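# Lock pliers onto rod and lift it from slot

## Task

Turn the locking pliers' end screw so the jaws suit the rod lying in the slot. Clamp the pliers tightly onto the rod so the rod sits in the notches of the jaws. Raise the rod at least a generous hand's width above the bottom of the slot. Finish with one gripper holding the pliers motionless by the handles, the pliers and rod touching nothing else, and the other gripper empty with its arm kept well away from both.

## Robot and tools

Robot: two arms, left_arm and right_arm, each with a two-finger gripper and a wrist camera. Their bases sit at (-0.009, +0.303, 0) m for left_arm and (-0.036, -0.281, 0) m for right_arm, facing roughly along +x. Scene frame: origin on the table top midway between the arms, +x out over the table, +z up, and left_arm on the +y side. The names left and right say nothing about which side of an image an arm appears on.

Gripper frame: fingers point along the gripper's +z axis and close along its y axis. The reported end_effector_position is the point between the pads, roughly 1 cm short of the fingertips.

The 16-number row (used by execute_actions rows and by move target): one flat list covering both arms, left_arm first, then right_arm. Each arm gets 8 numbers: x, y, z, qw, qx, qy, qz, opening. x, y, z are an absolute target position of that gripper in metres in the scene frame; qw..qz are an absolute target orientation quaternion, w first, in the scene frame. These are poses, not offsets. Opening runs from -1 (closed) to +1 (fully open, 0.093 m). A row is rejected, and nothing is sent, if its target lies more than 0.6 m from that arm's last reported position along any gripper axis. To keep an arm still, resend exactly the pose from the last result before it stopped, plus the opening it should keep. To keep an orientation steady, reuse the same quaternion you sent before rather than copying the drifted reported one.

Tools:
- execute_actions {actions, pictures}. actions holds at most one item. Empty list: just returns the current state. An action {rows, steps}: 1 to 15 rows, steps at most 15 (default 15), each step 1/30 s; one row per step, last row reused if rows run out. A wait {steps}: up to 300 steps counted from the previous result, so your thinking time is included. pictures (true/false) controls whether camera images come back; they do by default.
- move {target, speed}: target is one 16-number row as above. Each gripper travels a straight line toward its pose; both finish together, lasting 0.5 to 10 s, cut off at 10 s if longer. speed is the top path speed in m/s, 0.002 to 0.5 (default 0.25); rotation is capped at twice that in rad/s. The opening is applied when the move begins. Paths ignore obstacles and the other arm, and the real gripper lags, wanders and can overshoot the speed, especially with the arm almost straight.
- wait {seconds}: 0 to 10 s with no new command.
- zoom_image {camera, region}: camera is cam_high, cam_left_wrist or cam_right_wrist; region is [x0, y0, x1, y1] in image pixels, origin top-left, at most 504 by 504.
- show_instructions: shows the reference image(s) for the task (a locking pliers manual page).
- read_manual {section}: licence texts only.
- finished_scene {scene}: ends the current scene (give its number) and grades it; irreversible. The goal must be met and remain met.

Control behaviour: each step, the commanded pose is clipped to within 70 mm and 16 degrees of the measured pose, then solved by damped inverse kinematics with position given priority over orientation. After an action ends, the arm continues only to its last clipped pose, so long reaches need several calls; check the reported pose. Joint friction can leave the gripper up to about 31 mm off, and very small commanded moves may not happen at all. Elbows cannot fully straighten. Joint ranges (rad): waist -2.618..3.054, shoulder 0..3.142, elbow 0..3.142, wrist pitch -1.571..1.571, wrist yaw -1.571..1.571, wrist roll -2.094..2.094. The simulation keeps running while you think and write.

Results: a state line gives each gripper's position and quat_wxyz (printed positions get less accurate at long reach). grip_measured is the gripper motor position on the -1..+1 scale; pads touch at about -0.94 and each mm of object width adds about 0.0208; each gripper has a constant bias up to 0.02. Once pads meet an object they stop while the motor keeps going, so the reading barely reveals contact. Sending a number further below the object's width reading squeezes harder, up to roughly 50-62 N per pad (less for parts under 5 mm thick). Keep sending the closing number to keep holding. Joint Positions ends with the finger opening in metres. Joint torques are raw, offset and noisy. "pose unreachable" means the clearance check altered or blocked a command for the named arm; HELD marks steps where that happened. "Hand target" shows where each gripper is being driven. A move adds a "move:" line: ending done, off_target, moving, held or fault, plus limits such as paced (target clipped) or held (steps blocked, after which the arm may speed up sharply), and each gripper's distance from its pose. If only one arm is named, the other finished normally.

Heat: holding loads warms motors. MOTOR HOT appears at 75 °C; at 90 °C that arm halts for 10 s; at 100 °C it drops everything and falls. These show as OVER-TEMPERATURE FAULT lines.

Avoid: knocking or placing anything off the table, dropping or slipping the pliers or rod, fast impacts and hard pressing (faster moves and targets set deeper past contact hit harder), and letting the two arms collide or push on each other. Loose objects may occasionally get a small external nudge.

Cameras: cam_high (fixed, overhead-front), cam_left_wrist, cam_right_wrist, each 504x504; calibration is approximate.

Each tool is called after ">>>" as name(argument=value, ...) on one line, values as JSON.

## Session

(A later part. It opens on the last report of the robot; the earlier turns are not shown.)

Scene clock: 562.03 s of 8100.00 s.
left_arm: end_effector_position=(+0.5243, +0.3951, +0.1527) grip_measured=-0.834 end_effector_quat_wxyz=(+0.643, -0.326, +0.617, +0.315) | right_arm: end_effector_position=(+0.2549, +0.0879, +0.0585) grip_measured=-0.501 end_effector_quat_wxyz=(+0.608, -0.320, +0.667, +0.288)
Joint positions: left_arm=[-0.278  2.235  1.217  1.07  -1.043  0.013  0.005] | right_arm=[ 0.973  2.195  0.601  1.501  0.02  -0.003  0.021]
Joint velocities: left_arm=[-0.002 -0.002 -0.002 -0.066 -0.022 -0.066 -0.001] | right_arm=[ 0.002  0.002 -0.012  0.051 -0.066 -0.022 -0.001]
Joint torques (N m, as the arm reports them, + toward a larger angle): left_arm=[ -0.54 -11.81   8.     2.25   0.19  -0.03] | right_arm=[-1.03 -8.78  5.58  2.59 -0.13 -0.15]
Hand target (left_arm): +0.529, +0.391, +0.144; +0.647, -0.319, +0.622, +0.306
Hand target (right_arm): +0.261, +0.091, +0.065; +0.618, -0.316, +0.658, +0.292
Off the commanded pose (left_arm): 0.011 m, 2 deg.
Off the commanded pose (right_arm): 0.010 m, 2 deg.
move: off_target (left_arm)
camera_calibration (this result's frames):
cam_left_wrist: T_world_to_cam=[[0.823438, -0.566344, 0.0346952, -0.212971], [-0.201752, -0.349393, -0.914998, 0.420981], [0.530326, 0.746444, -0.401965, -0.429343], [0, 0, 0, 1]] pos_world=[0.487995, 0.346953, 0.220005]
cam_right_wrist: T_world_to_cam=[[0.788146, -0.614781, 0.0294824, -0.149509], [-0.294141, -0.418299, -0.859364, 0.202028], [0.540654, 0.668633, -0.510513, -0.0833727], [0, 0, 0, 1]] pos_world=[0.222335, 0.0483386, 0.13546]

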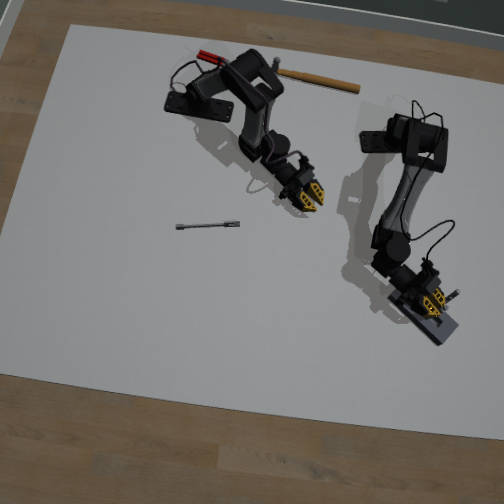

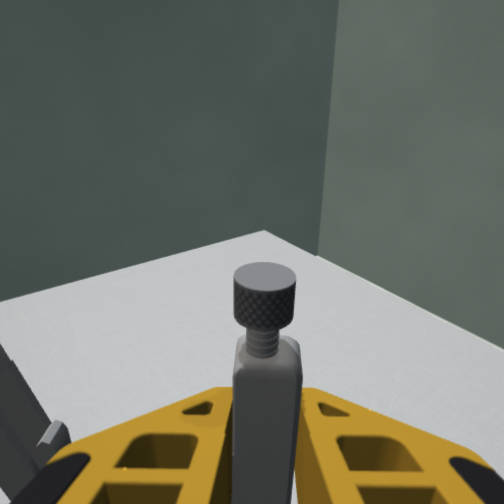

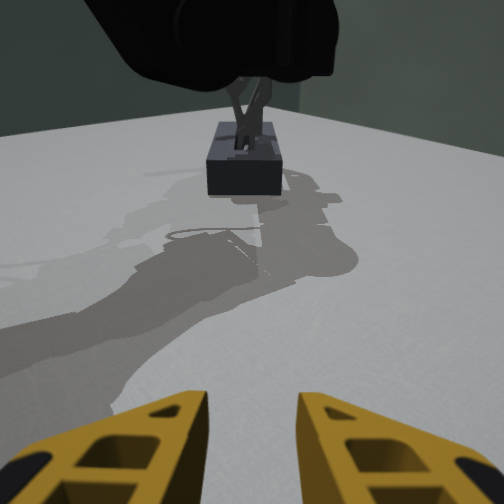

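>>> execute_actions(actions=[{"rows":[[0.527,0.393,0.152,0.648,-0.319,0.622,0.306,-0.9,0.2615,0.0913,0.065,0.618,-0.316,0.658,0.292,-0.5],[0.527,0.393,0.152,0.648,-0.319,0.622,0.306,-0.9,0.2615,0.0913,0.065,0.618,-0.316,0.658,0.292,-0.5],[0.527,0.393,0.152,0.648,-0.319,0.622,0.306,-0.9,0.2615,0.0913,0.065,0.618,-0.316,0.658,0.292,-0.5],[0.527,0.393,0.152,0.648,-0.319,0.622,0.306,-0.7,0.2615,0.0913,0.065,0.618,-0.316,0.658,0.292,-0.5],[0.527,0.393,0.152,0.648,-0.319,0.622,0.306,-0.6,0.2615,0.0913,0.065,0.618,-0.316,0.658,0.292,-0.5],[0.527,0.393,0.152,0.648,-0.319,0.622,0.306,-0.5,0.2615,0.0913,0.065,0.618,-0.316,0.658,0.292,-0.5],[0.527,0.393,0.152,0.648,-0.319,0.622,0.306,-0.3,0.2615,0.0913,0.065,0.618,-0.316,0.658,0.292,-0.5]],"steps":12}])

>>> move(target=[0.49,0.355,0.16,0.645,-0.315,0.625,0.305,-0.3,0.2615,0.0913,0.065,0.618,-0.316,0.658,0.292,-0.5], speed=0.08)

>>> move(target=[0.463,0.383,0.136,0.638,-0.304,0.638,0.304,1.0,0.2615,0.0913,0.065,0.618,-0.316,0.658,0.292,-0.5], speed=0.1)

Scene clock: 568.03 s of 8100.00 s.
left_arm: end_effector_position=(+0.5267, +0.3933, +0.1530) grip_measured=-0.301 end_effector_quat_wxyz=(+0.646, -0.321, +0.619, +0.310) | right_arm: end_effector_position=(+0.2549, +0.0879, +0.0585) grip_measured=-0.501 end_effector_quat_wxyz=(+0.608, -0.320, +0.667, +0.288)
Joint positions: left_arm=[-0.278  2.235  1.217  1.071 -1.025  0.014  0.031] | right_arm=[ 0.973  2.195  0.601  1.501  0.02  -0.003  0.021]
Joint velocities: left_arm=[ 0.012 -0.007 -0.002 -0.037  0.081 -0.022  0.001] | right_arm=[-0.007 -0.007 -0.002 -0.007  0.066 -0.007 -0.   ]
Joint torques (N m, as the arm reports them, + toward a larger angle): left_arm=[ -0.01 -14.32   7.34   2.12  -0.02  -0.06] | right_arm=[-0.98 -8.79  5.54  2.59 -0.12 -0.15]
Hand target (left_arm): +0.527, +0.393, +0.152; +0.648, -0.319, +0.621, +0.306
Hand target (right_arm): +0.261, +0.091, +0.065; +0.618, -0.316, +0.658, +0.292
Off the commanded pose (left_arm): 0.001 m, 1 deg.
Off the commanded pose (right_arm): 0.010 m, 2 deg.
Steps of this call (steps 1 to 168: nothing new was sent; steps 169 to 180: all 12 steps of this action). Readings (end_effector_position):
169: left_arm (+0.5242, +0.3952, +0.1529) | right_arm (+0.2549, +0.0879, +0.0585)
170: left_arm (+0.5242, +0.3952, +0.1529) | right_arm (+0.2549, +0.0879, +0.0585)
172: left_arm (+0.5242, +0.3952, +0.1529) | right_arm (+0.2549, +0.0879, +0.0585)
176: left_arm (+0.5258, +0.3940, +0.1529) | right_arm (+0.2549, +0.0879, +0.0585)
180: the state above
camera_calibration (this result's frames):
cam_left_wrist: T_world_to_cam=[[0.813156, -0.581023, 0.0344746, -0.204764], [-0.207389, -0.344571, -0.915566, 0.422291], [0.543844, 0.737348, -0.400688, -0.432889], [0, 0, 0, 1]] pos_world=[0.489508, 0.345727, 0.22024]
cam_right_wrist: T_world_to_cam=[[0.788381, -0.614483, 0.0294466, -0.149528], [-0.294006, -0.418392, -0.859365, 0.202004], [0.540385, 0.668849, -0.510514, -0.0833234], [0, 0, 0, 1]] pos_world=[0.222302, 0.048365, 0.13546]

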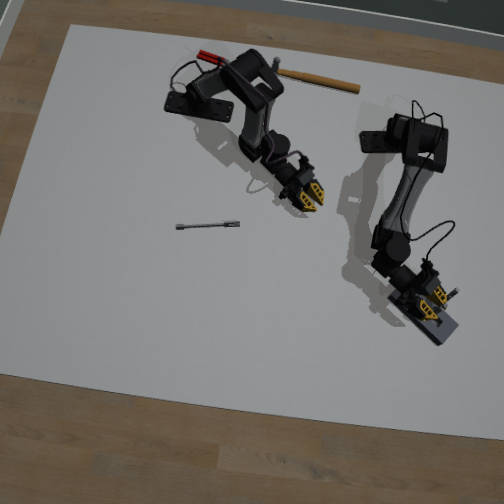

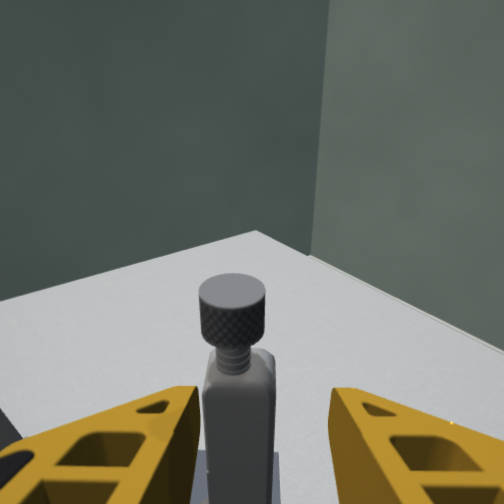

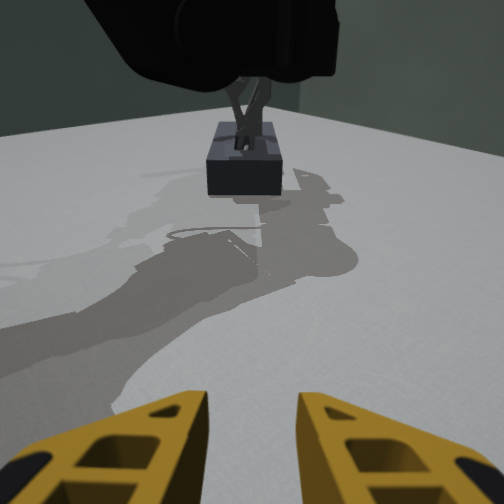

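Scene clock: 569.30 s of 8100.00 s.
left_arm: end_effector_position=(+0.4970, +0.3554, +0.1607) grip_measured=-0.301 end_effector_quat_wxyz=(+0.645, -0.314, +0.626, +0.305) | right_arm: end_effector_position=(+0.2549, +0.0879, +0.0585) grip_measured=-0.501 end_effector_quat_wxyz=(+0.608, -0.320, +0.667, +0.288)
Joint positions: left_arm=[-0.374  2.136  1.09   1.089 -1.104  0.014  0.031] | right_arm=[ 0.973  2.195  0.601  1.501  0.02  -0.003  0.021]
Joint velocities: left_arm=[ 0.017 -0.002 -0.012 -0.022  0.022 -0.022 -0.001] | right_arm=[-0.017 -0.002 -0.007 -0.007 -0.037  0.051 -0.   ]
Joint torques (N m, as the arm reports them, + toward a larger angle): left_arm=[ -0.63 -14.47   4.72   2.17  -0.17  -0.06] | right_arm=[-1.   -8.79  5.59  2.59 -0.13 -0.16]
Hand target (left_arm): +0.491, +0.355, +0.159; +0.645, -0.316, +0.626, +0.304
Hand target (right_arm): +0.261, +0.091, +0.065; +0.618, -0.316, +0.658, +0.292
Off the commanded pose (left_arm): 0.007 m, 0 deg.
Off the commanded pose (right_arm): 0.010 m, 2 deg.
move: done
camera_calibration (this result's frames):
cam_left_wrist: T_world_to_cam=[[0.803125, -0.595212, 0.0267215, -0.191684], [-0.223603, -0.342674, -0.912456, 0.417011], [0.552261, 0.726841, -0.408301, -0.384946], [0, 0, 0, 1]] pos_world=[0.459782, 0.308601, 0.228452]
cam_right_wrist: T_world_to_cam=[[0.788381, -0.614483, 0.0294466, -0.149528], [-0.294006, -0.418392, -0.859365, 0.202004], [0.540385, 0.668849, -0.510514, -0.0833234], [0, 0, 0, 1]] pos_world=[0.222302, 0.048365, 0.13546]

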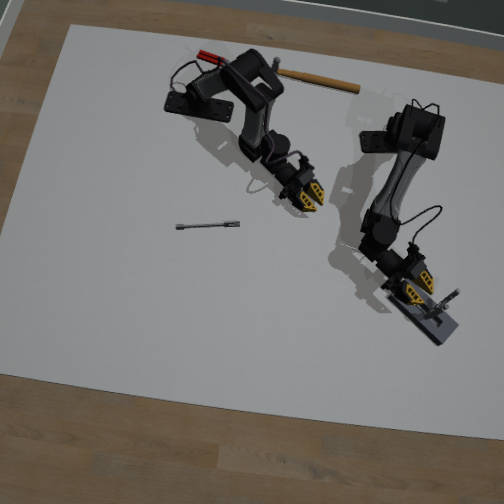

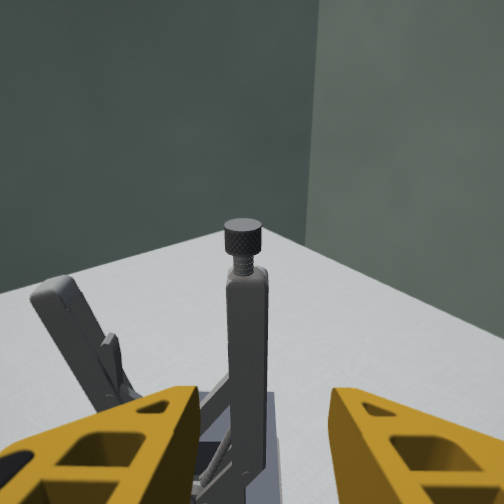

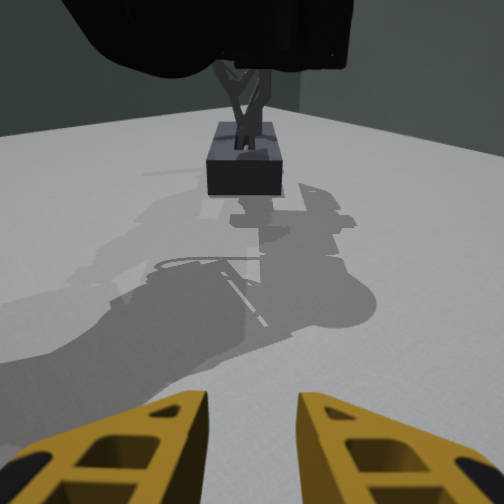

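Scene clock: 570.33 s of 8100.00 s.
left_arm: end_effector_position=(+0.4686, +0.3794, +0.1355) grip_measured=+1.000 end_effector_quat_wxyz=(+0.638, -0.302, +0.639, +0.307) | right_arm: end_effector_position=(+0.2549, +0.0879, +0.0585) grip_measured=-0.501 end_effector_quat_wxyz=(+0.608, -0.320, +0.667, +0.288)
Joint positions: left_arm=[-0.323  2.107  0.915  1.195 -1.036  0.01   0.093] | right_arm=[ 0.973  2.195  0.601  1.501  0.02  -0.003  0.021]
Joint velocities: left_arm=[ 0.002 -0.017  0.002  0.007  0.007 -0.022  0.   ] | right_arm=[-0.012  0.002 -0.012  0.022  0.007  0.022 -0.   ]
Joint torques (N m, as the arm reports them, + toward a larger angle): left_arm=[  0.14 -13.53   4.26   2.19  -0.06  -0.02] | right_arm=[-1.03 -8.8   5.57  2.6  -0.12 -0.16]
Hand target (left_arm): +0.463, +0.383, +0.136; +0.639, -0.304, +0.638, +0.305
Hand target (right_arm): +0.261, +0.091, +0.065; +0.618, -0.316, +0.658, +0.292
Off the commanded pose (left_arm): 0.007 m, 0 deg.
Off the commanded pose (right_arm): 0.010 m, 2 deg.
move: done
camera_calibration (this result's frames):
cam_left_wrist: T_world_to_cam=[[0.793617, -0.608402, -0.00434027, -0.140206], [-0.260853, -0.333801, -0.905833, 0.409038], [0.549662, 0.720016, -0.423614, -0.391062], [0, 0, 0, 1]] pos_world=[0.43292, 0.332807, 0.204253]
cam_right_wrist: T_world_to_cam=[[0.788381, -0.614483, 0.0294466, -0.149528], [-0.294006, -0.418392, -0.859365, 0.202004], [0.540385, 0.668849, -0.510514, -0.0833234], [0, 0, 0, 1]] pos_world=[0.222302, 0.048365, 0.13546]

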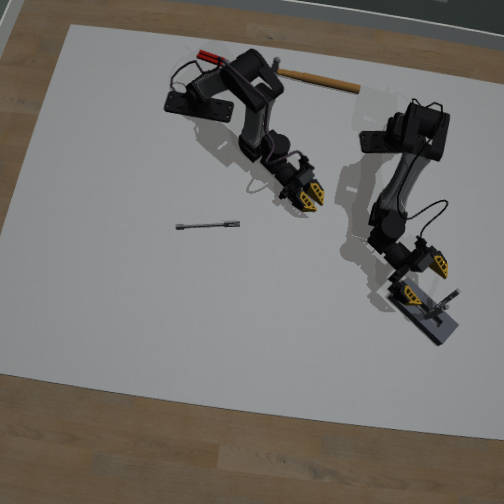

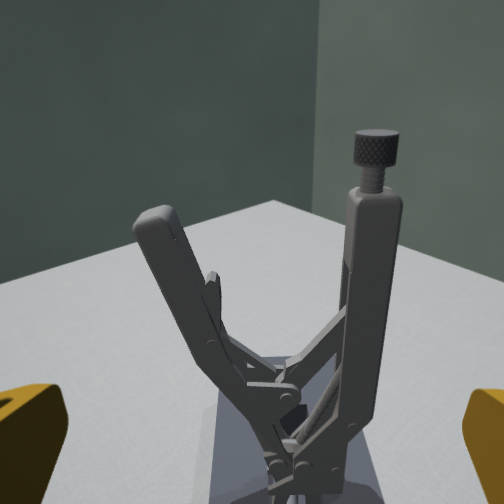

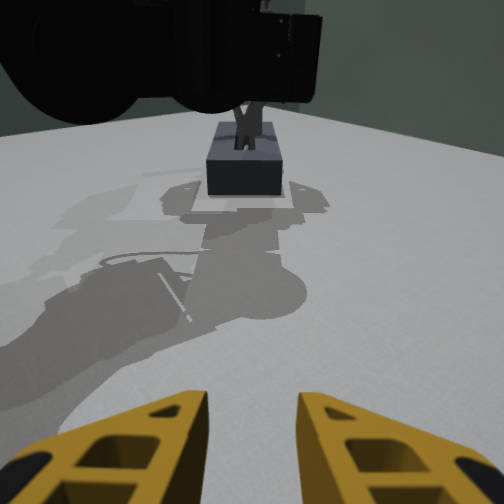

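>>> move(target=[0.503,0.419,0.136,0.638,-0.304,0.638,0.304,1.0,0.2615,0.0913,0.065,0.618,-0.316,0.658,0.292,-0.5], speed=0.06)

Scene clock: 573.73 s of 8100.00 s.
left_arm: end_effector_position=(+0.4965, +0.4173, +0.1401) grip_measured=+1.000 end_effector_quat_wxyz=(+0.641, -0.304, +0.636, +0.305) | right_arm: end_effector_position=(+0.2549, +0.0879, +0.0585) grip_measured=-0.501 end_effector_quat_wxyz=(+0.608, -0.320, +0.667, +0.288)
Joint positions: left_arm=[-0.219  2.158  1.031  1.14  -0.933  0.01   0.093] | right_arm=[ 0.973  2.195  0.601  1.501  0.02  -0.003  0.021]
Joint velocities: left_arm=[ 0.017  0.012  0.007 -0.022  0.051 -0.051  0.   ] | right_arm=[ 0.002  0.007 -0.002 -0.007  0.051  0.007 -0.   ]
Joint torques (N m, as the arm reports them, + toward a larger angle): left_arm=[  0.27 -11.03   9.72   2.07  -0.04  -0.01] | right_arm=[-1.01 -8.78  5.6   2.6  -0.12 -0.16]
Hand target (left_arm): +0.502, +0.420, +0.137; +0.639, -0.303, +0.638, +0.305
Hand target (right_arm): +0.261, +0.091, +0.065; +0.618, -0.316, +0.658, +0.292
Off the commanded pose (left_arm): 0.008 m, 0 deg.
Off the commanded pose (right_arm): 0.010 m, 2 deg.
move: done
camera_calibration (this result's frames):
cam_left_wrist: T_world_to_cam=[[0.794084, -0.607795, 0.00393651, -0.140881], [-0.251236, -0.334124, -0.908428, 0.42889], [0.553453, 0.720379, -0.418023, -0.43457], [0, 0, 0, 1]] pos_world=[0.460138, 0.370731, 0.20851]
cam_right_wrist: T_world_to_cam=[[0.788381, -0.614483, 0.0294466, -0.149528], [-0.294006, -0.418392, -0.859365, 0.202004], [0.540385, 0.668849, -0.510514, -0.0833234], [0, 0, 0, 1]] pos_world=[0.222302, 0.048365, 0.13546]

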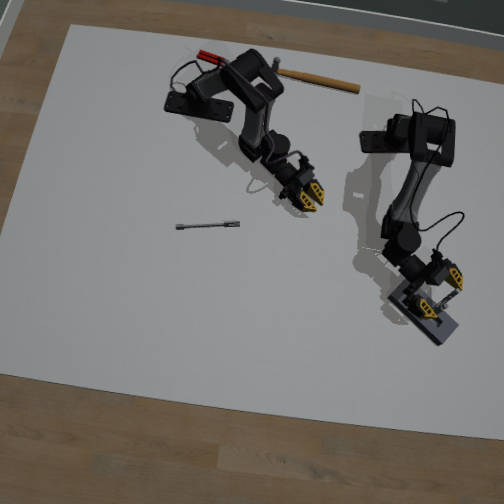

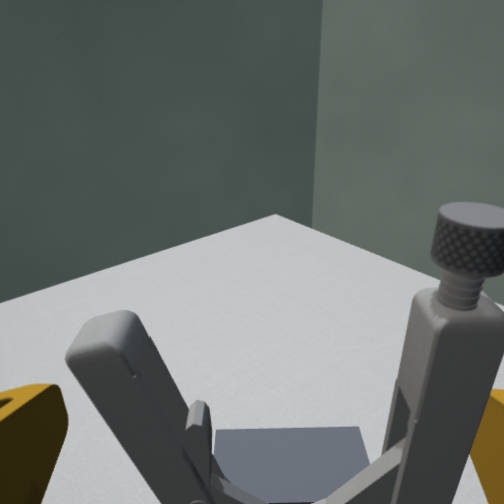

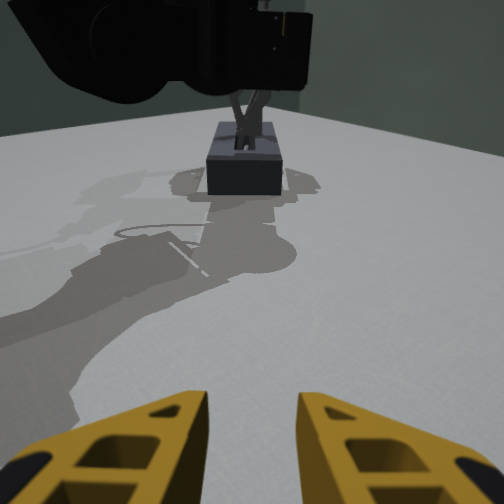

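>>> execute_actions(actions=[{"rows":[[0.503,0.419,0.136,0.638,-0.304,0.638,0.304,0.8,0.2615,0.0913,0.065,0.618,-0.316,0.658,0.292,-0.5],[0.503,0.419,0.136,0.638,-0.304,0.638,0.304,0.75,0.2615,0.0913,0.065,0.618,-0.316,0.658,0.292,-0.5],[0.504,0.418,0.136,0.638,-0.304,0.638,0.304,0.71,0.2615,0.0913,0.065,0.618,-0.316,0.658,0.292,-0.5],[0.505,0.417,0.136,0.638,-0.304,0.638,0.304,0.67,0.2615,0.0913,0.065,0.618,-0.316,0.658,0.292,-0.5],[0.506,0.416,0.136,0.638,-0.304,0.638,0.304,0.63,0.2615,0.0913,0.065,0.618,-0.316,0.658,0.292,-0.5],[0.507,0.415,0.136,0.638,-0.304,0.638,0.304,0.59,0.2615,0.0913,0.065,0.618,-0.316,0.658,0.292,-0.5],[0.508,0.414,0.136,0.638,-0.304,0.638,0.304,0.55,0.2615,0.0913,0.065,0.618,-0.316,0.658,0.292,-0.5],[0.509,0.413,0.136,0.638,-0.304,0.638,0.304,0.51,0.2615,0.0913,0.065,0.618,-0.316,0.658,0.292,-0.5],[0.510,0.412,0.136,0.638,-0.304,0.638,0.304,0.47,0.2615,0.0913,0.065,0.618,-0.316,0.658,0.292,-0.5],[0.510,0.411,0.136,0.638,-0.304,0.638,0.304,0.43,0.2615,0.0913,0.065,0.618,-0.316,0.658,0.292,-0.5],[0.510,0.411,0.136,0.638,-0.304,0.638,0.304,0.40,0.2615,0.0913,0.065,0.618,-0.316,0.658,0.292,-0.5]],"steps":15}])

Scene clock: 579.83 s of 8100.00 s.
left_arm: end_effector_position=(+0.5044, +0.4152, +0.1401) grip_measured=+0.406 end_effector_quat_wxyz=(+0.640, -0.304, +0.636, +0.305) | right_arm: end_effector_position=(+0.2549, +0.0879, +0.0585) grip_measured=-0.501 end_effector_quat_wxyz=(+0.608, -0.320, +0.667, +0.288)
Joint positions: left_arm=[-0.224  2.177  1.07   1.118 -0.938  0.008  0.065] | right_arm=[ 0.973  2.195  0.601  1.501  0.02  -0.003  0.021]
Joint velocities: left_arm=[-0.017  0.002  0.007 -0.125  0.081  0.037 -0.001] | right_arm=[ 0.007  0.002  0.007  0.022 -0.081 -0.051  0.   ]
Joint torques (N m, as the arm reports them, + toward a larger angle): left_arm=[ -0.9  -11.33   9.61   2.08  -0.17  -0.06] | right_arm=[-1.01 -8.79  5.55  2.6  -0.13 -0.16]
Hand target (left_arm): +0.510, +0.411, +0.136; +0.638, -0.304, +0.638, +0.304
Hand target (right_arm): +0.261, +0.091, +0.065; +0.618, -0.316, +0.658, +0.292
Off the commanded pose (left_arm): 0.008 m, 0 deg.
Off the commanded pose (right_arm): 0.010 m, 2 deg.
Steps of this call (steps 1 to 168: nothing new was sent; steps 169 to 183: all 15 steps of this action). Readings (end_effector_position):
169: left_arm (+0.4967, +0.4171, +0.1397) | right_arm (+0.2549, +0.0879, +0.0585)
170: left_arm (+0.4967, +0.4171, +0.1395) | right_arm (+0.2549, +0.0879, +0.0585)
172: left_arm (+0.4972, +0.4170, +0.1396) | right_arm (+0.2549, +0.0879, +0.0585)
176: left_arm (+0.5019, +0.4168, +0.1403) | right_arm (+0.2549, +0.0879, +0.0585)
183: the state above
camera_calibration (this result's frames):
cam_left_wrist: T_world_to_cam=[[0.794311, -0.607499, 0.00399916, -0.148757], [-0.251846, -0.335267, -0.907838, 0.430887], [0.552851, 0.720098, -0.419302, -0.436797], [0, 0, 0, 1]] pos_world=[0.46816, 0.368629, 0.20862]
cam_right_wrist: T_world_to_cam=[[0.788381, -0.614483, 0.0294466, -0.149528], [-0.294006, -0.418392, -0.859365, 0.202004], [0.540385, 0.668849, -0.510514, -0.0833234], [0, 0, 0, 1]] pos_world=[0.222302, 0.048365, 0.13546]

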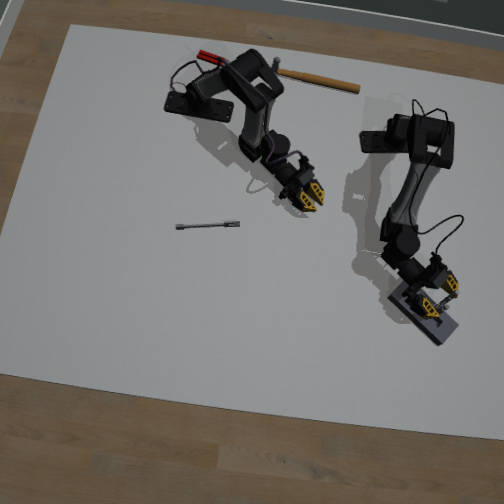

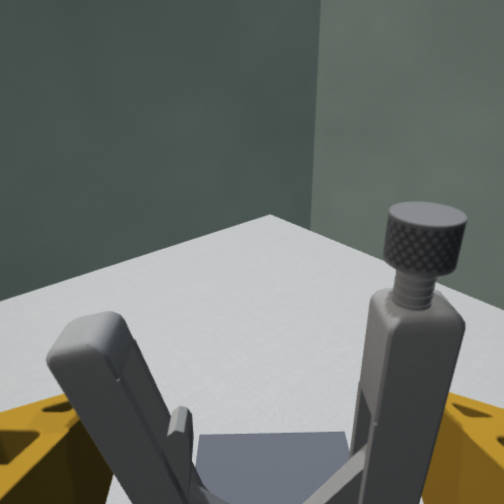

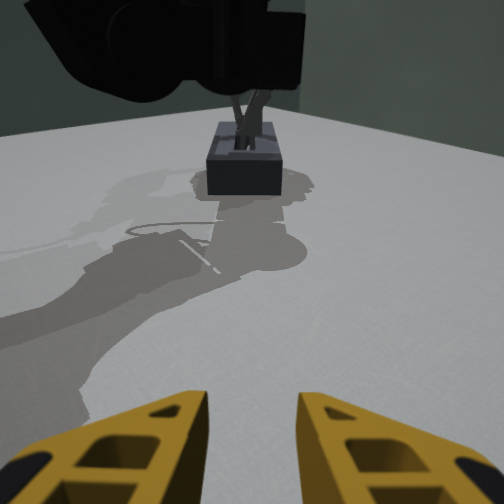

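>>> execute_actions(actions=[{"rows":[[0.510,0.410,0.136,0.638,-0.304,0.638,0.304,0.38,0.2615,0.0913,0.065,0.618,-0.316,0.658,0.292,-0.5],[0.510,0.409,0.136,0.638,-0.304,0.638,0.304,0.36,0.2615,0.0913,0.065,0.618,-0.316,0.658,0.292,-0.5],[0.511,0.408,0.136,0.638,-0.304,0.638,0.304,0.34,0.2615,0.0913,0.065,0.618,-0.316,0.658,0.292,-0.5],[0.511,0.407,0.136,0.638,-0.304,0.638,0.304,0.32,0.2615,0.0913,0.065,0.618,-0.316,0.658,0.292,-0.5],[0.511,0.406,0.136,0.638,-0.304,0.638,0.304,0.30,0.2615,0.0913,0.065,0.618,-0.316,0.658,0.292,-0.5],[0.511,0.405,0.136,0.638,-0.304,0.638,0.304,0.28,0.2615,0.0913,0.065,0.618,-0.316,0.658,0.292,-0.5],[0.511,0.405,0.136,0.638,-0.304,0.638,0.304,0.26,0.2615,0.0913,0.065,0.618,-0.316,0.658,0.292,-0.5],[0.511,0.405,0.136,0.638,-0.304,0.638,0.304,0.24,0.2615,0.0913,0.065,0.618,-0.316,0.658,0.292,-0.5]],"steps":15}])

Scene clock: 585.57 s of 8100.00 s.
left_arm: end_effector_position=(+0.5033, +0.4121, +0.1401) grip_measured=+0.255 end_effector_quat_wxyz=(+0.639, -0.306, +0.635, +0.308) | right_arm: end_effector_position=(+0.2549, +0.0879, +0.0585) grip_measured=-0.501 end_effector_quat_wxyz=(+0.608, -0.320, +0.667, +0.288)
Joint positions: left_arm=[-0.233  2.177  1.071  1.116 -0.955  0.008  0.057] | right_arm=[ 0.973  2.195  0.601  1.501  0.02  -0.003  0.021]
Joint velocities: left_arm=[-0.002  0.002  0.002  0.007 -0.051 -0.007 -0.   ] | right_arm=[ 0.012 -0.002  0.002 -0.081 -0.051 -0.007  0.001]
Joint torques (N m, as the arm reports them, + toward a larger angle): left_arm=[ -1.32 -11.02  10.38   2.    -0.15  -0.06] | right_arm=[-1.01 -8.82  5.58  2.59 -0.12 -0.14]
Hand target (left_arm): +0.511, +0.405, +0.136; +0.638, -0.304, +0.639, +0.304
Hand target (right_arm): +0.261, +0.091, +0.065; +0.618, -0.316, +0.658, +0.292
Off the commanded pose (left_arm): 0.011 m, 1 deg.
Off the commanded pose (right_arm): 0.010 m, 2 deg.
Steps of this call (steps 1 to 157: nothing new was sent; steps 158 to 172: all 15 steps of this action). Readings (end_effector_position):
158: left_arm (+0.5045, +0.4150, +0.1402) | right_arm (+0.2549, +0.0879, +0.0585)
159: left_arm (+0.5046, +0.4146, +0.1402) | right_arm (+0.2549, +0.0879, +0.0585)
161: left_arm (+0.5044, +0.4135, +0.1402) | right_arm (+0.2549, +0.0879, +0.0585)
165: left_arm (+0.5035, +0.4121, +0.1401) | right_arm (+0.2549, +0.0879, +0.0585)
172: the state above
camera_calibration (this result's frames):
cam_left_wrist: T_world_to_cam=[[0.798925, -0.601421, 0.00347028, -0.154546], [-0.24998, -0.33731, -0.907597, 0.429426], [0.547018, 0.724234, -0.419829, -0.432698], [0, 0, 0, 1]] pos_world=[0.467513, 0.365277, 0.208623]
cam_right_wrist: T_world_to_cam=[[0.788381, -0.614483, 0.0294466, -0.149528], [-0.294006, -0.418392, -0.859365, 0.202004], [0.540385, 0.668849, -0.510514, -0.0833234], [0, 0, 0, 1]] pos_world=[0.222302, 0.048365, 0.13546]

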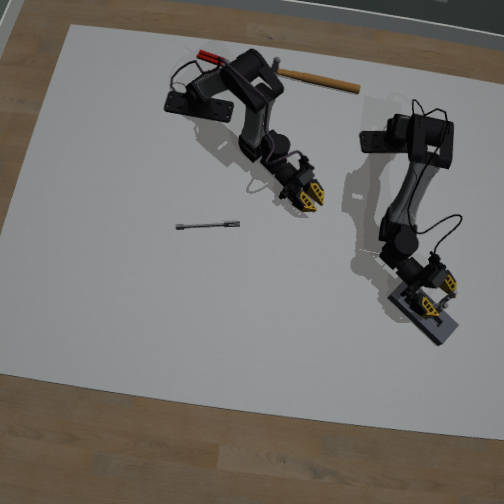

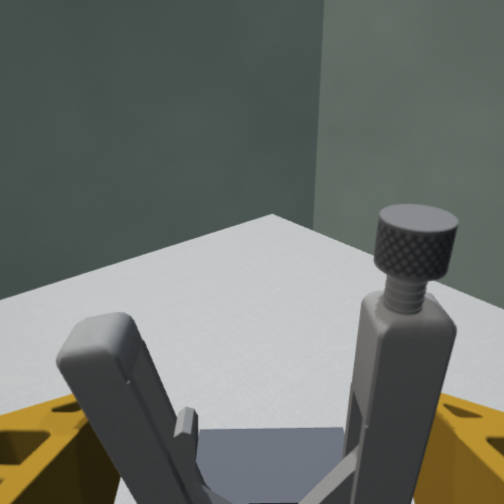

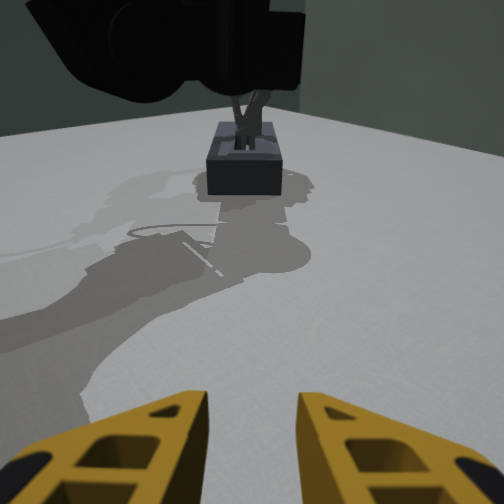

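>>> zoom_image(camera="cam_right_wrist", region=[200,85,290,175])

Region (200, 85, 290, 175) of cam_right_wrist's 504x504 image, scaled by 5.600, with more detail than that image has.

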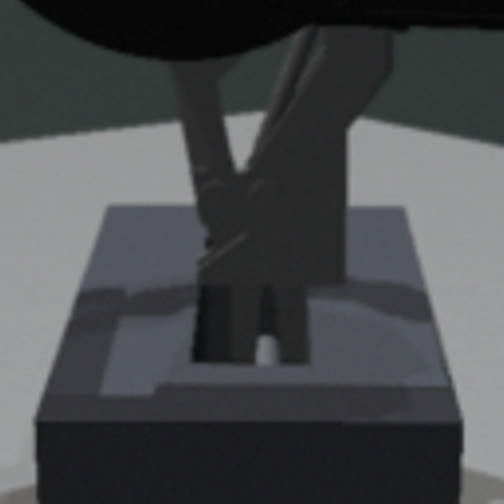

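>>> execute_actions(actions=[{"rows":[[0.505,0.411,0.138,0.638,-0.304,0.638,0.304,0.3,0.2615,0.0913,0.065,0.618,-0.316,0.658,0.292,-0.5],[0.505,0.411,0.138,0.638,-0.304,0.638,0.304,0.35,0.2615,0.0913,0.065,0.618,-0.316,0.658,0.292,-0.5],[0.505,0.411,0.138,0.638,-0.304,0.638,0.304,0.4,0.2615,0.0913,0.065,0.618,-0.316,0.658,0.292,-0.5],[0.504,0.412,0.138,0.638,-0.304,0.638,0.304,0.46,0.2615,0.0913,0.065,0.618,-0.316,0.658,0.292,-0.5],[0.503,0.413,0.138,0.638,-0.304,0.638,0.304,0.52,0.2615,0.0913,0.065,0.618,-0.316,0.658,0.292,-0.5],[0.502,0.414,0.138,0.638,-0.304,0.638,0.304,0.6,0.2615,0.0913,0.065,0.618,-0.316,0.658,0.292,-0.5],[0.501,0.415,0.138,0.638,-0.304,0.638,0.304,0.7,0.2615,0.0913,0.065,0.618,-0.316,0.658,0.292,-0.5],[0.500,0.416,0.138,0.638,-0.304,0.638,0.304,0.8,0.2615,0.0913,0.065,0.618,-0.316,0.658,0.292,-0.5],[0.500,0.416,0.138,0.638,-0.304,0.638,0.304,1.0,0.2615,0.0913,0.065,0.618,-0.316,0.658,0.292,-0.5]],"steps":15}], pictures=false)

>>> move(target=[0.465,0.375,0.14,0.638,-0.304,0.638,0.304,1.0,0.2615,0.0913,0.065,0.618,-0.316,0.658,0.292,-0.5], speed=0.08)

>>> move(target=[0.496,0.357,0.156,0.645,-0.312,0.628,0.305,-0.3,0.25,-0.1,0.2,0.033,0,0.9816,0.188,-0.5], speed=0.25)

Scene clock: 620.53 s of 8100.00 s.
left_arm: end_effector_position=(+0.5050, +0.4109, +0.1400) grip_measured=+1.000 end_effector_quat_wxyz=(+0.641, -0.302, +0.637, +0.304) | right_arm: end_effector_position=(+0.2549, +0.0879, +0.0585) grip_measured=-0.501 end_effector_quat_wxyz=(+0.608, -0.320, +0.667, +0.288)
Joint positions: left_arm=[-0.233  2.177  1.071  1.115 -0.942  0.007  0.093] | right_arm=[ 0.973  2.195  0.601  1.501  0.02  -0.003  0.021]
Joint velocities: left_arm=[-0.002 -0.002  0.002  0.007  0.022 -0.007  0.   ] | right_arm=[-0.017 -0.002 -0.012 -0.007  0.051 -0.081 -0.001]
Joint torques (N m, as the arm reports them, + toward a larger angle): left_arm=[  0.46 -14.32   5.15   2.26  -0.06  -0.01] | right_arm=[-1.02 -8.81  5.54  2.6  -0.12 -0.15]
Hand target (left_arm): +0.500, +0.416, +0.138; +0.638, -0.304, +0.638, +0.304
Hand target (right_arm): +0.261, +0.091, +0.065; +0.618, -0.316, +0.658, +0.292
Off the commanded pose (left_arm): 0.007 m, 0 deg.
Off the commanded pose (right_arm): 0.010 m, 2 deg.
Steps of this call (steps 1 to 1034: nothing new was sent; steps 1035 to 1049: all 15 steps of this action). Readings (end_effector_position):
1035: left_arm (+0.5033, +0.4121, +0.1401) | right_arm (+0.2549, +0.0879, +0.0585)
1036: left_arm (+0.5033, +0.4121, +0.1401) | right_arm (+0.2549, +0.0879, +0.0585)
1038: left_arm (+0.5034, +0.4120, +0.1400) | right_arm (+0.2549, +0.0879, +0.0585)
1042: left_arm (+0.5040, +0.4117, +0.1400) | right_arm (+0.2549, +0.0879, +0.0585)
1049: the state above

Scene clock: 621.80 s of 8100.00 s.
left_arm: end_effector_position=(+0.4723, +0.3755, +0.1397) grip_measured=+1.000 end_effector_quat_wxyz=(+0.638, -0.302, +0.640, +0.305) | right_arm: end_effector_position=(+0.2549, +0.0879, +0.0585) grip_measured=-0.501 end_effector_quat_wxyz=(+0.608, -0.320, +0.667, +0.288)
Joint positions: left_arm=[-0.331  2.1    0.936  1.161 -1.042  0.002  0.093] | right_arm=[ 0.973  2.195  0.601  1.501  0.02  -0.003  0.021]
Joint velocities: left_arm=[ 0.007 -0.002  0.012 -0.066 -0.066  0.022  0.   ] | right_arm=[ 0.007 -0.007 -0.007 -0.022 -0.066 -0.022  0.   ]
Joint torques (N m, as the arm reports them, + toward a larger angle): left_arm=[ -0.8  -13.52   4.19   2.23  -0.13  -0.11] | right_arm=[-1.03 -8.8   5.55  2.58 -0.13 -0.16]
Hand target (left_arm): +0.466, +0.374, +0.139; +0.638, -0.305, +0.639, +0.303
Hand target (right_arm): +0.261, +0.091, +0.065; +0.618, -0.316, +0.658, +0.292
Off the commanded pose (left_arm): 0.007 m, 0 deg.
Off the commanded pose (right_arm): 0.010 m, 2 deg.
move: done
camera_calibration (this result's frames):
cam_left_wrist: T_world_to_cam=[[0.79199, -0.610531, -0.00167496, -0.144339], [-0.261583, -0.336848, -0.904493, 0.413847], [0.551657, 0.716788, -0.426485, -0.387906], [0, 0, 0, 1]] pos_world=[0.436562, 0.329326, 0.208644]
cam_right_wrist: T_world_to_cam=[[0.788381, -0.614483, 0.0294466, -0.149528], [-0.294006, -0.418392, -0.859365, 0.202004], [0.540385, 0.668849, -0.510514, -0.0833234], [0, 0, 0, 1]] pos_world=[0.222302, 0.048365, 0.13546]

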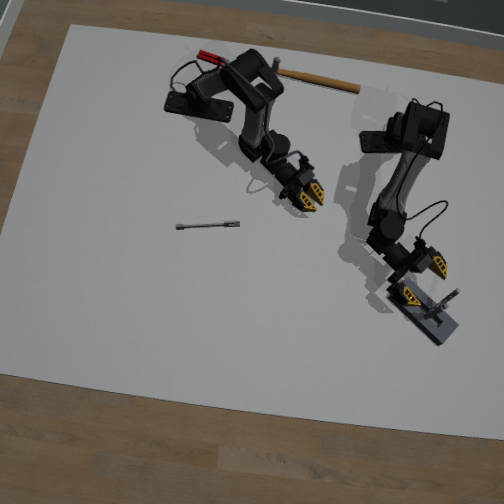

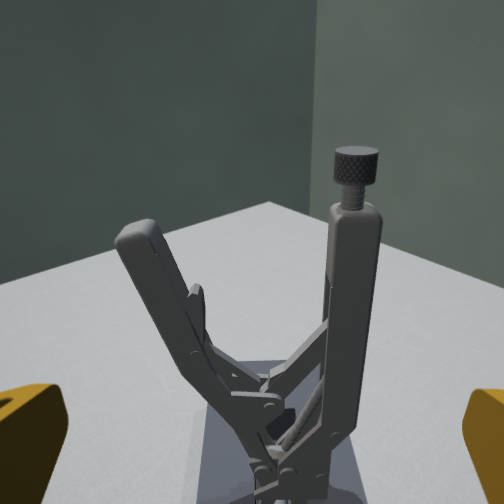

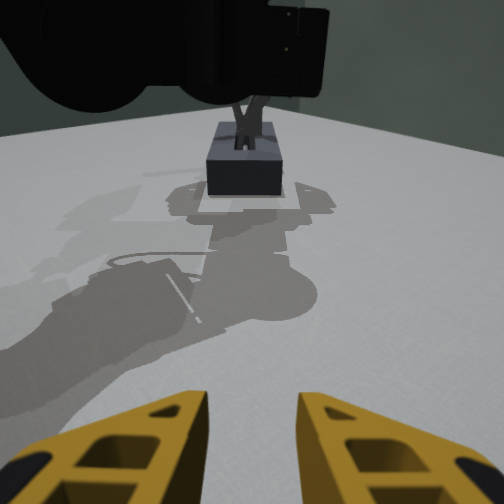

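Scene clock: 625.53 s of 8100.00 s.
left_arm: end_effector_position=(+0.4903, +0.3624, +0.1590) grip_measured=-0.299 end_effector_quat_wxyz=(+0.647, -0.317, +0.624, +0.302) | right_arm: end_effector_position=(+0.2501, -0.0996, +0.1999) grip_measured=-0.501 end_effector_quat_wxyz=(+0.034, -0.006, +0.982, +0.188)
Joint positions: left_arm=[-0.361  2.12   1.05   1.112 -1.09   0.003  0.031] | right_arm=[ 0.472  1.634  1.599 -1.316 -0.318  0.433  0.021]
Joint velocities: left_arm=[ 0.017 -0.007 -0.007  0.022 -0.007  0.037  0.   ] | right_arm=[-0.002 -0.007  0.002 -0.022  0.022  0.007  0.001]
Joint torques (N m, as the arm reports them, + toward a larger angle): left_arm=[ -0.99 -10.89   9.79   1.9   -0.17   0.11] | right_arm=[-0.72 -6.17  8.43  0.81 -0.3  -0.24]
Hand target (left_arm): +0.495, +0.357, +0.156; +0.644, -0.312, +0.628, +0.305
Hand target (right_arm): +0.252, -0.099, +0.201; +0.029, -0.006, +0.981, +0.190
Off the commanded pose (left_arm): 0.008 m, 1 deg.
Off the commanded pose (right_arm): 0.000 m, 1 deg.
move: done
camera_calibration (this result's frames):
cam_left_wrist: T_world_to_cam=[[0.802949, -0.594865, 0.0375292, -0.183826], [-0.215498, -0.34843, -0.912227, 0.41444], [0.555728, 0.724384, -0.407964, -0.38788], [0, 0, 0, 1]] pos_world=[0.45247, 0.316026, 0.226721]
cam_right_wrist: T_world_to_cam=[[0.0504224, -0.923324, -0.380696, -0.0293367], [-0.928427, -0.183817, 0.322853, 0.18929], [-0.368077, 0.33717, -0.866508, 0.382192], [0, 0, 0, 1]] pos_world=[0.317897, -0.121156, 0.258891]

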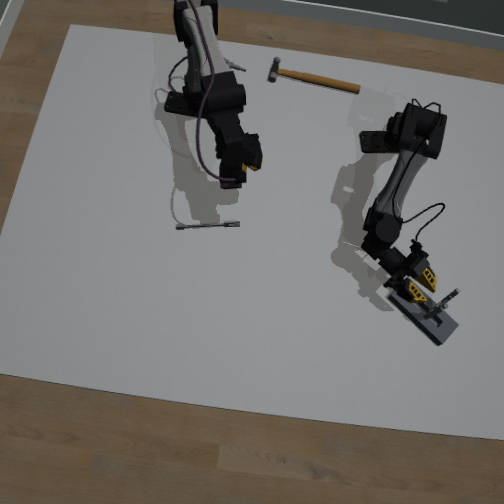

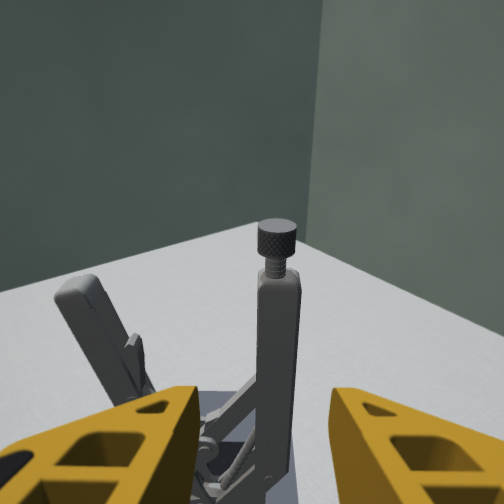

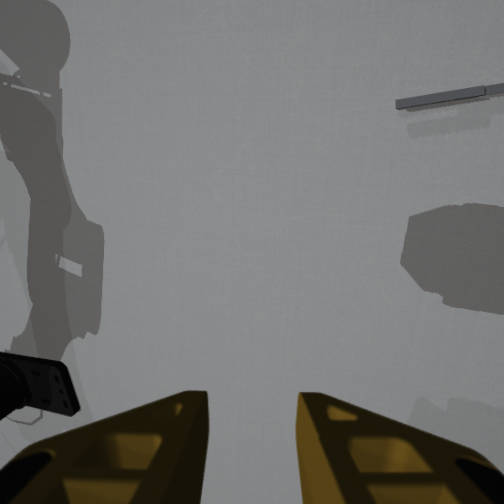

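>>> move(target=[0.530,0.396,0.152,0.645,-0.312,0.628,0.305,-0.3,0.25,-0.1,0.2,0.033,0,0.9816,0.188,-0.5], speed=0.06)

Scene clock: 628.63 s of 8100.00 s.
left_arm: end_effector_position=(+0.5237, +0.3943, +0.1560) grip_measured=-0.299 end_effector_quat_wxyz=(+0.649, -0.315, +0.623, +0.302) | right_arm: end_effector_position=(+0.2497, -0.0997, +0.1999) grip_measured=-0.501 end_effector_quat_wxyz=(+0.033, -0.004, +0.982, +0.188)
Joint positions: left_arm=[-0.273  2.207  1.188  1.063 -1.     0.004  0.031] | right_arm=[ 0.472  1.634  1.599 -1.318 -0.319  0.436  0.021]
Joint velocities: left_arm=[-0.007 -0.002  0.002  0.007  0.022 -0.037 -0.   ] | right_arm=[-0.022  0.002  0.002 -0.007  0.022 -0.022  0.001]
Joint torques (N m, as the arm reports them, + toward a larger angle): left_arm=[  0.1  -12.12  10.2    1.99  -0.04   0.13] | right_arm=[-0.33 -7.65  6.75  0.95 -0.21 -0.09]
Hand target (left_arm): +0.529, +0.397, +0.153; +0.645, -0.311, +0.627, +0.306
Hand target (right_arm): +0.250, -0.100, +0.200; +0.033, +0.000, +0.982, +0.188
Off the commanded pose (left_arm): 0.008 m, 1 deg.
Off the commanded pose (right_arm): 0.000 m, 1 deg.
move: done
camera_calibration (this result's frames):
cam_left_wrist: T_world_to_cam=[[0.801124, -0.597383, 0.0365106, -0.189475], [-0.214769, -0.343886, -0.914121, 0.428127], [0.558636, 0.724483, -0.403794, -0.432995], [0, 0, 0, 1]] pos_world=[0.485628, 0.347735, 0.223436]
cam_right_wrist: T_world_to_cam=[[0.0476281, -0.92347, -0.380703, -0.0287344], [-0.928025, -0.181885, 0.325096, 0.188613], [-0.369461, 0.337818, -0.865666, 0.382284], [0, 0, 0, 1]] pos_world=[0.317646, -0.121372, 0.258674]

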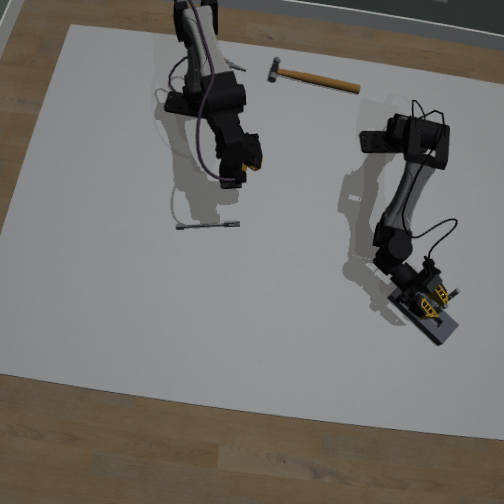

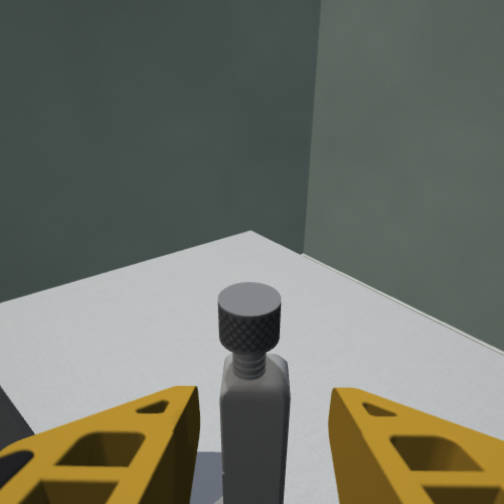

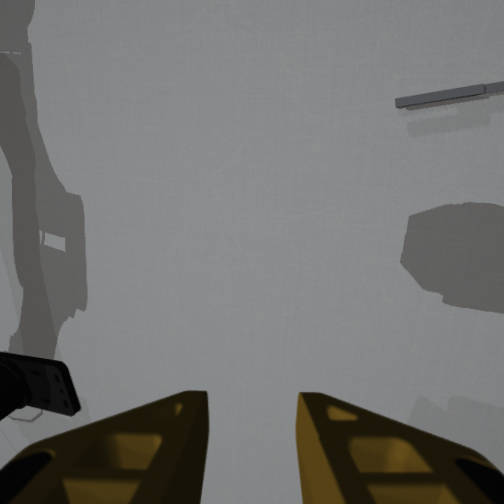

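>>> move(target=[0.527,0.399,0.143,0.642,-0.318,0.626,0.311,-0.3,0.25,-0.1,0.2,0.033,0,0.9816,0.188,-0.5], speed=0.03)

Scene clock: 639.43 s of 8100.00 s.
left_arm: end_effector_position=(+0.5242, +0.3946, +0.1427) grip_measured=-0.299 end_effector_quat_wxyz=(+0.641, -0.312, +0.631, +0.308) | right_arm: end_effector_position=(+0.2497, -0.0997, +0.1999) grip_measured=-0.501 end_effector_quat_wxyz=(+0.033, -0.004, +0.982, +0.188)
Joint positions: left_arm=[-0.273  2.234  1.188  1.064 -1.003  0.005  0.031] | right_arm=[ 0.472  1.634  1.599 -1.318 -0.319  0.436  0.021]
Joint velocities: left_arm=[-0.007  0.012 -0.007  0.007  0.051  0.022  0.   ] | right_arm=[ 0.017 -0.007  0.002  0.037 -0.051 -0.007  0.   ]
Joint torques (N m, as the arm reports them, + toward a larger angle): left_arm=[  0.27 -12.52   9.51   2.18  -0.14   0.04] | right_arm=[-0.34 -7.64  6.75  0.95 -0.22 -0.08]
Hand target (left_arm): +0.527, +0.399, +0.143; +0.641, -0.317, +0.626, +0.311
Hand target (right_arm): +0.250, -0.100, +0.200; +0.033, -0.000, +0.982, +0.188
Off the commanded pose (left_arm): 0.005 m, 1 deg.
Off the commanded pose (right_arm): 0.000 m, 1 deg.
move: done
camera_calibration (this result's frames):
cam_left_wrist: T_world_to_cam=[[0.803833, -0.59469, 0.0139777, -0.188495], [-0.237412, -0.342273, -0.909112, 0.426701], [0.545424, 0.727456, -0.416317, -0.431287], [0, 0, 0, 1]] pos_world=[0.488056, 0.347695, 0.211001]
cam_right_wrist: T_world_to_cam=[[0.0476281, -0.92347, -0.380703, -0.0287344], [-0.928025, -0.181885, 0.325096, 0.188613], [-0.369461, 0.337818, -0.865666, 0.382284], [0, 0, 0, 1]] pos_world=[0.317646, -0.121372, 0.258674]

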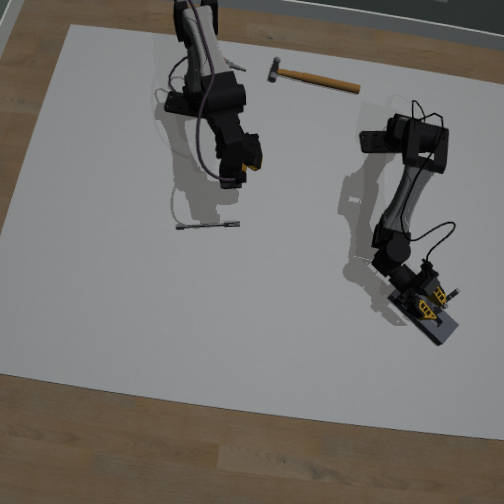

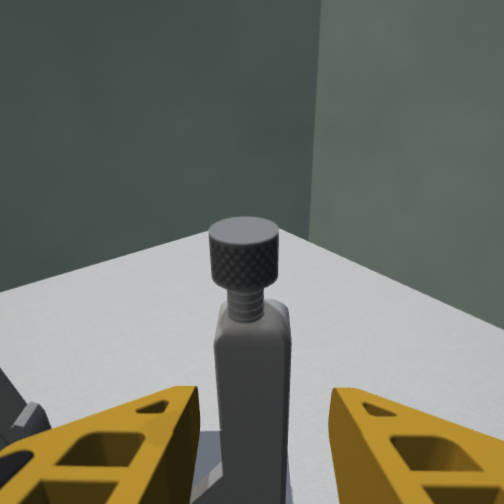

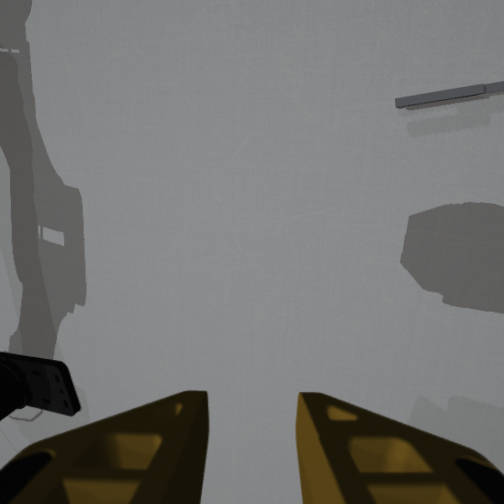

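>>> move(target=[0.527,0.399,0.150,0.650,-0.322,0.618,0.307,-0.3,0.25,-0.1,0.2,0.033,0,0.9816,0.188,-0.5], speed=0.03)

Scene clock: 643.10 s of 8100.00 s.
left_arm: end_effector_position=(+0.5241, +0.3947, +0.1453) grip_measured=-0.299 end_effector_quat_wxyz=(+0.645, -0.315, +0.626, +0.305) | right_arm: end_effector_position=(+0.2497, -0.0997, +0.1999) grip_measured=-0.501 end_effector_quat_wxyz=(+0.033, -0.004, +0.982, +0.188)
Joint positions: left_arm=[-0.273  2.234  1.188  1.08  -1.004  0.005  0.031] | right_arm=[ 0.472  1.634  1.599 -1.318 -0.319  0.436  0.021]
Joint velocities: left_arm=[-0.002 -0.007 -0.007 -0.022 -0.022  0.125 -0.001] | right_arm=[ 0.002  0.002 -0.007  0.022  0.022 -0.007 -0.001]
Joint torques (N m, as the arm reports them, + toward a larger angle): left_arm=[  0.18 -13.26   9.82   2.26  -0.13   0.11] | right_arm=[-0.35 -7.64  6.78  0.95 -0.21 -0.07]
Hand target (left_arm): +0.527, +0.399, +0.150; +0.649, -0.322, +0.617, +0.307
Hand target (right_arm): +0.250, -0.100, +0.200; +0.033, -0.000, +0.982, +0.188
Off the commanded pose (left_arm): 0.007 m, 1 deg.
Off the commanded pose (right_arm): 0.000 m, 1 deg.
move: done
camera_calibration (this result's frames):
cam_left_wrist: T_world_to_cam=[[0.803965, -0.594046, 0.027397, -0.190617], [-0.222974, -0.343836, -0.912173, 0.422521], [0.551292, 0.727246, -0.408889, -0.434259], [0, 0, 0, 1]] pos_world=[0.486864, 0.347856, 0.213071]
cam_right_wrist: T_world_to_cam=[[0.0476281, -0.92347, -0.380703, -0.0287344], [-0.928025, -0.181885, 0.325096, 0.188613], [-0.369461, 0.337818, -0.865666, 0.382284], [0, 0, 0, 1]] pos_world=[0.317646, -0.121372, 0.258674]

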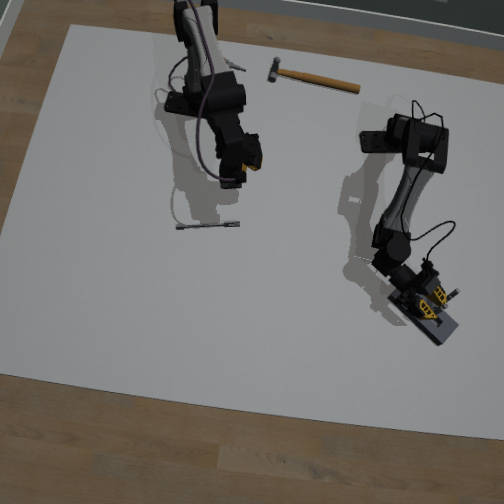

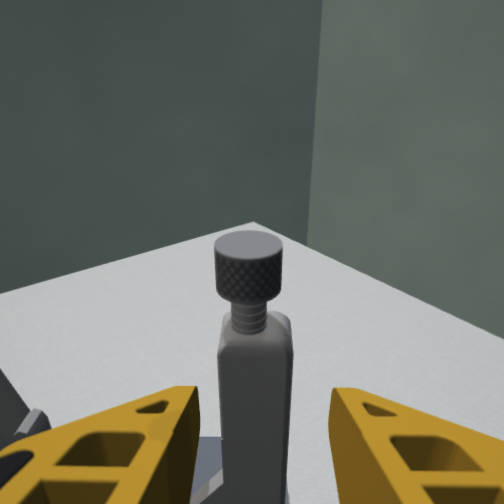

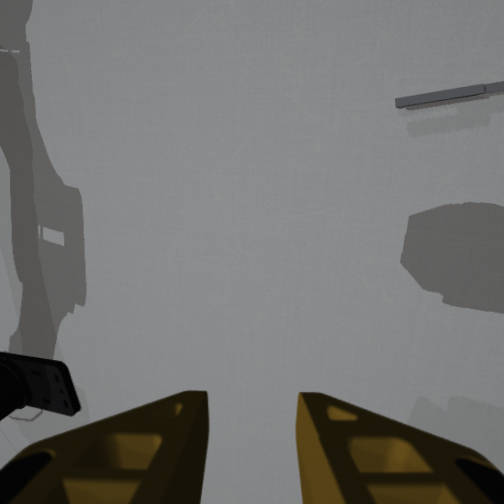

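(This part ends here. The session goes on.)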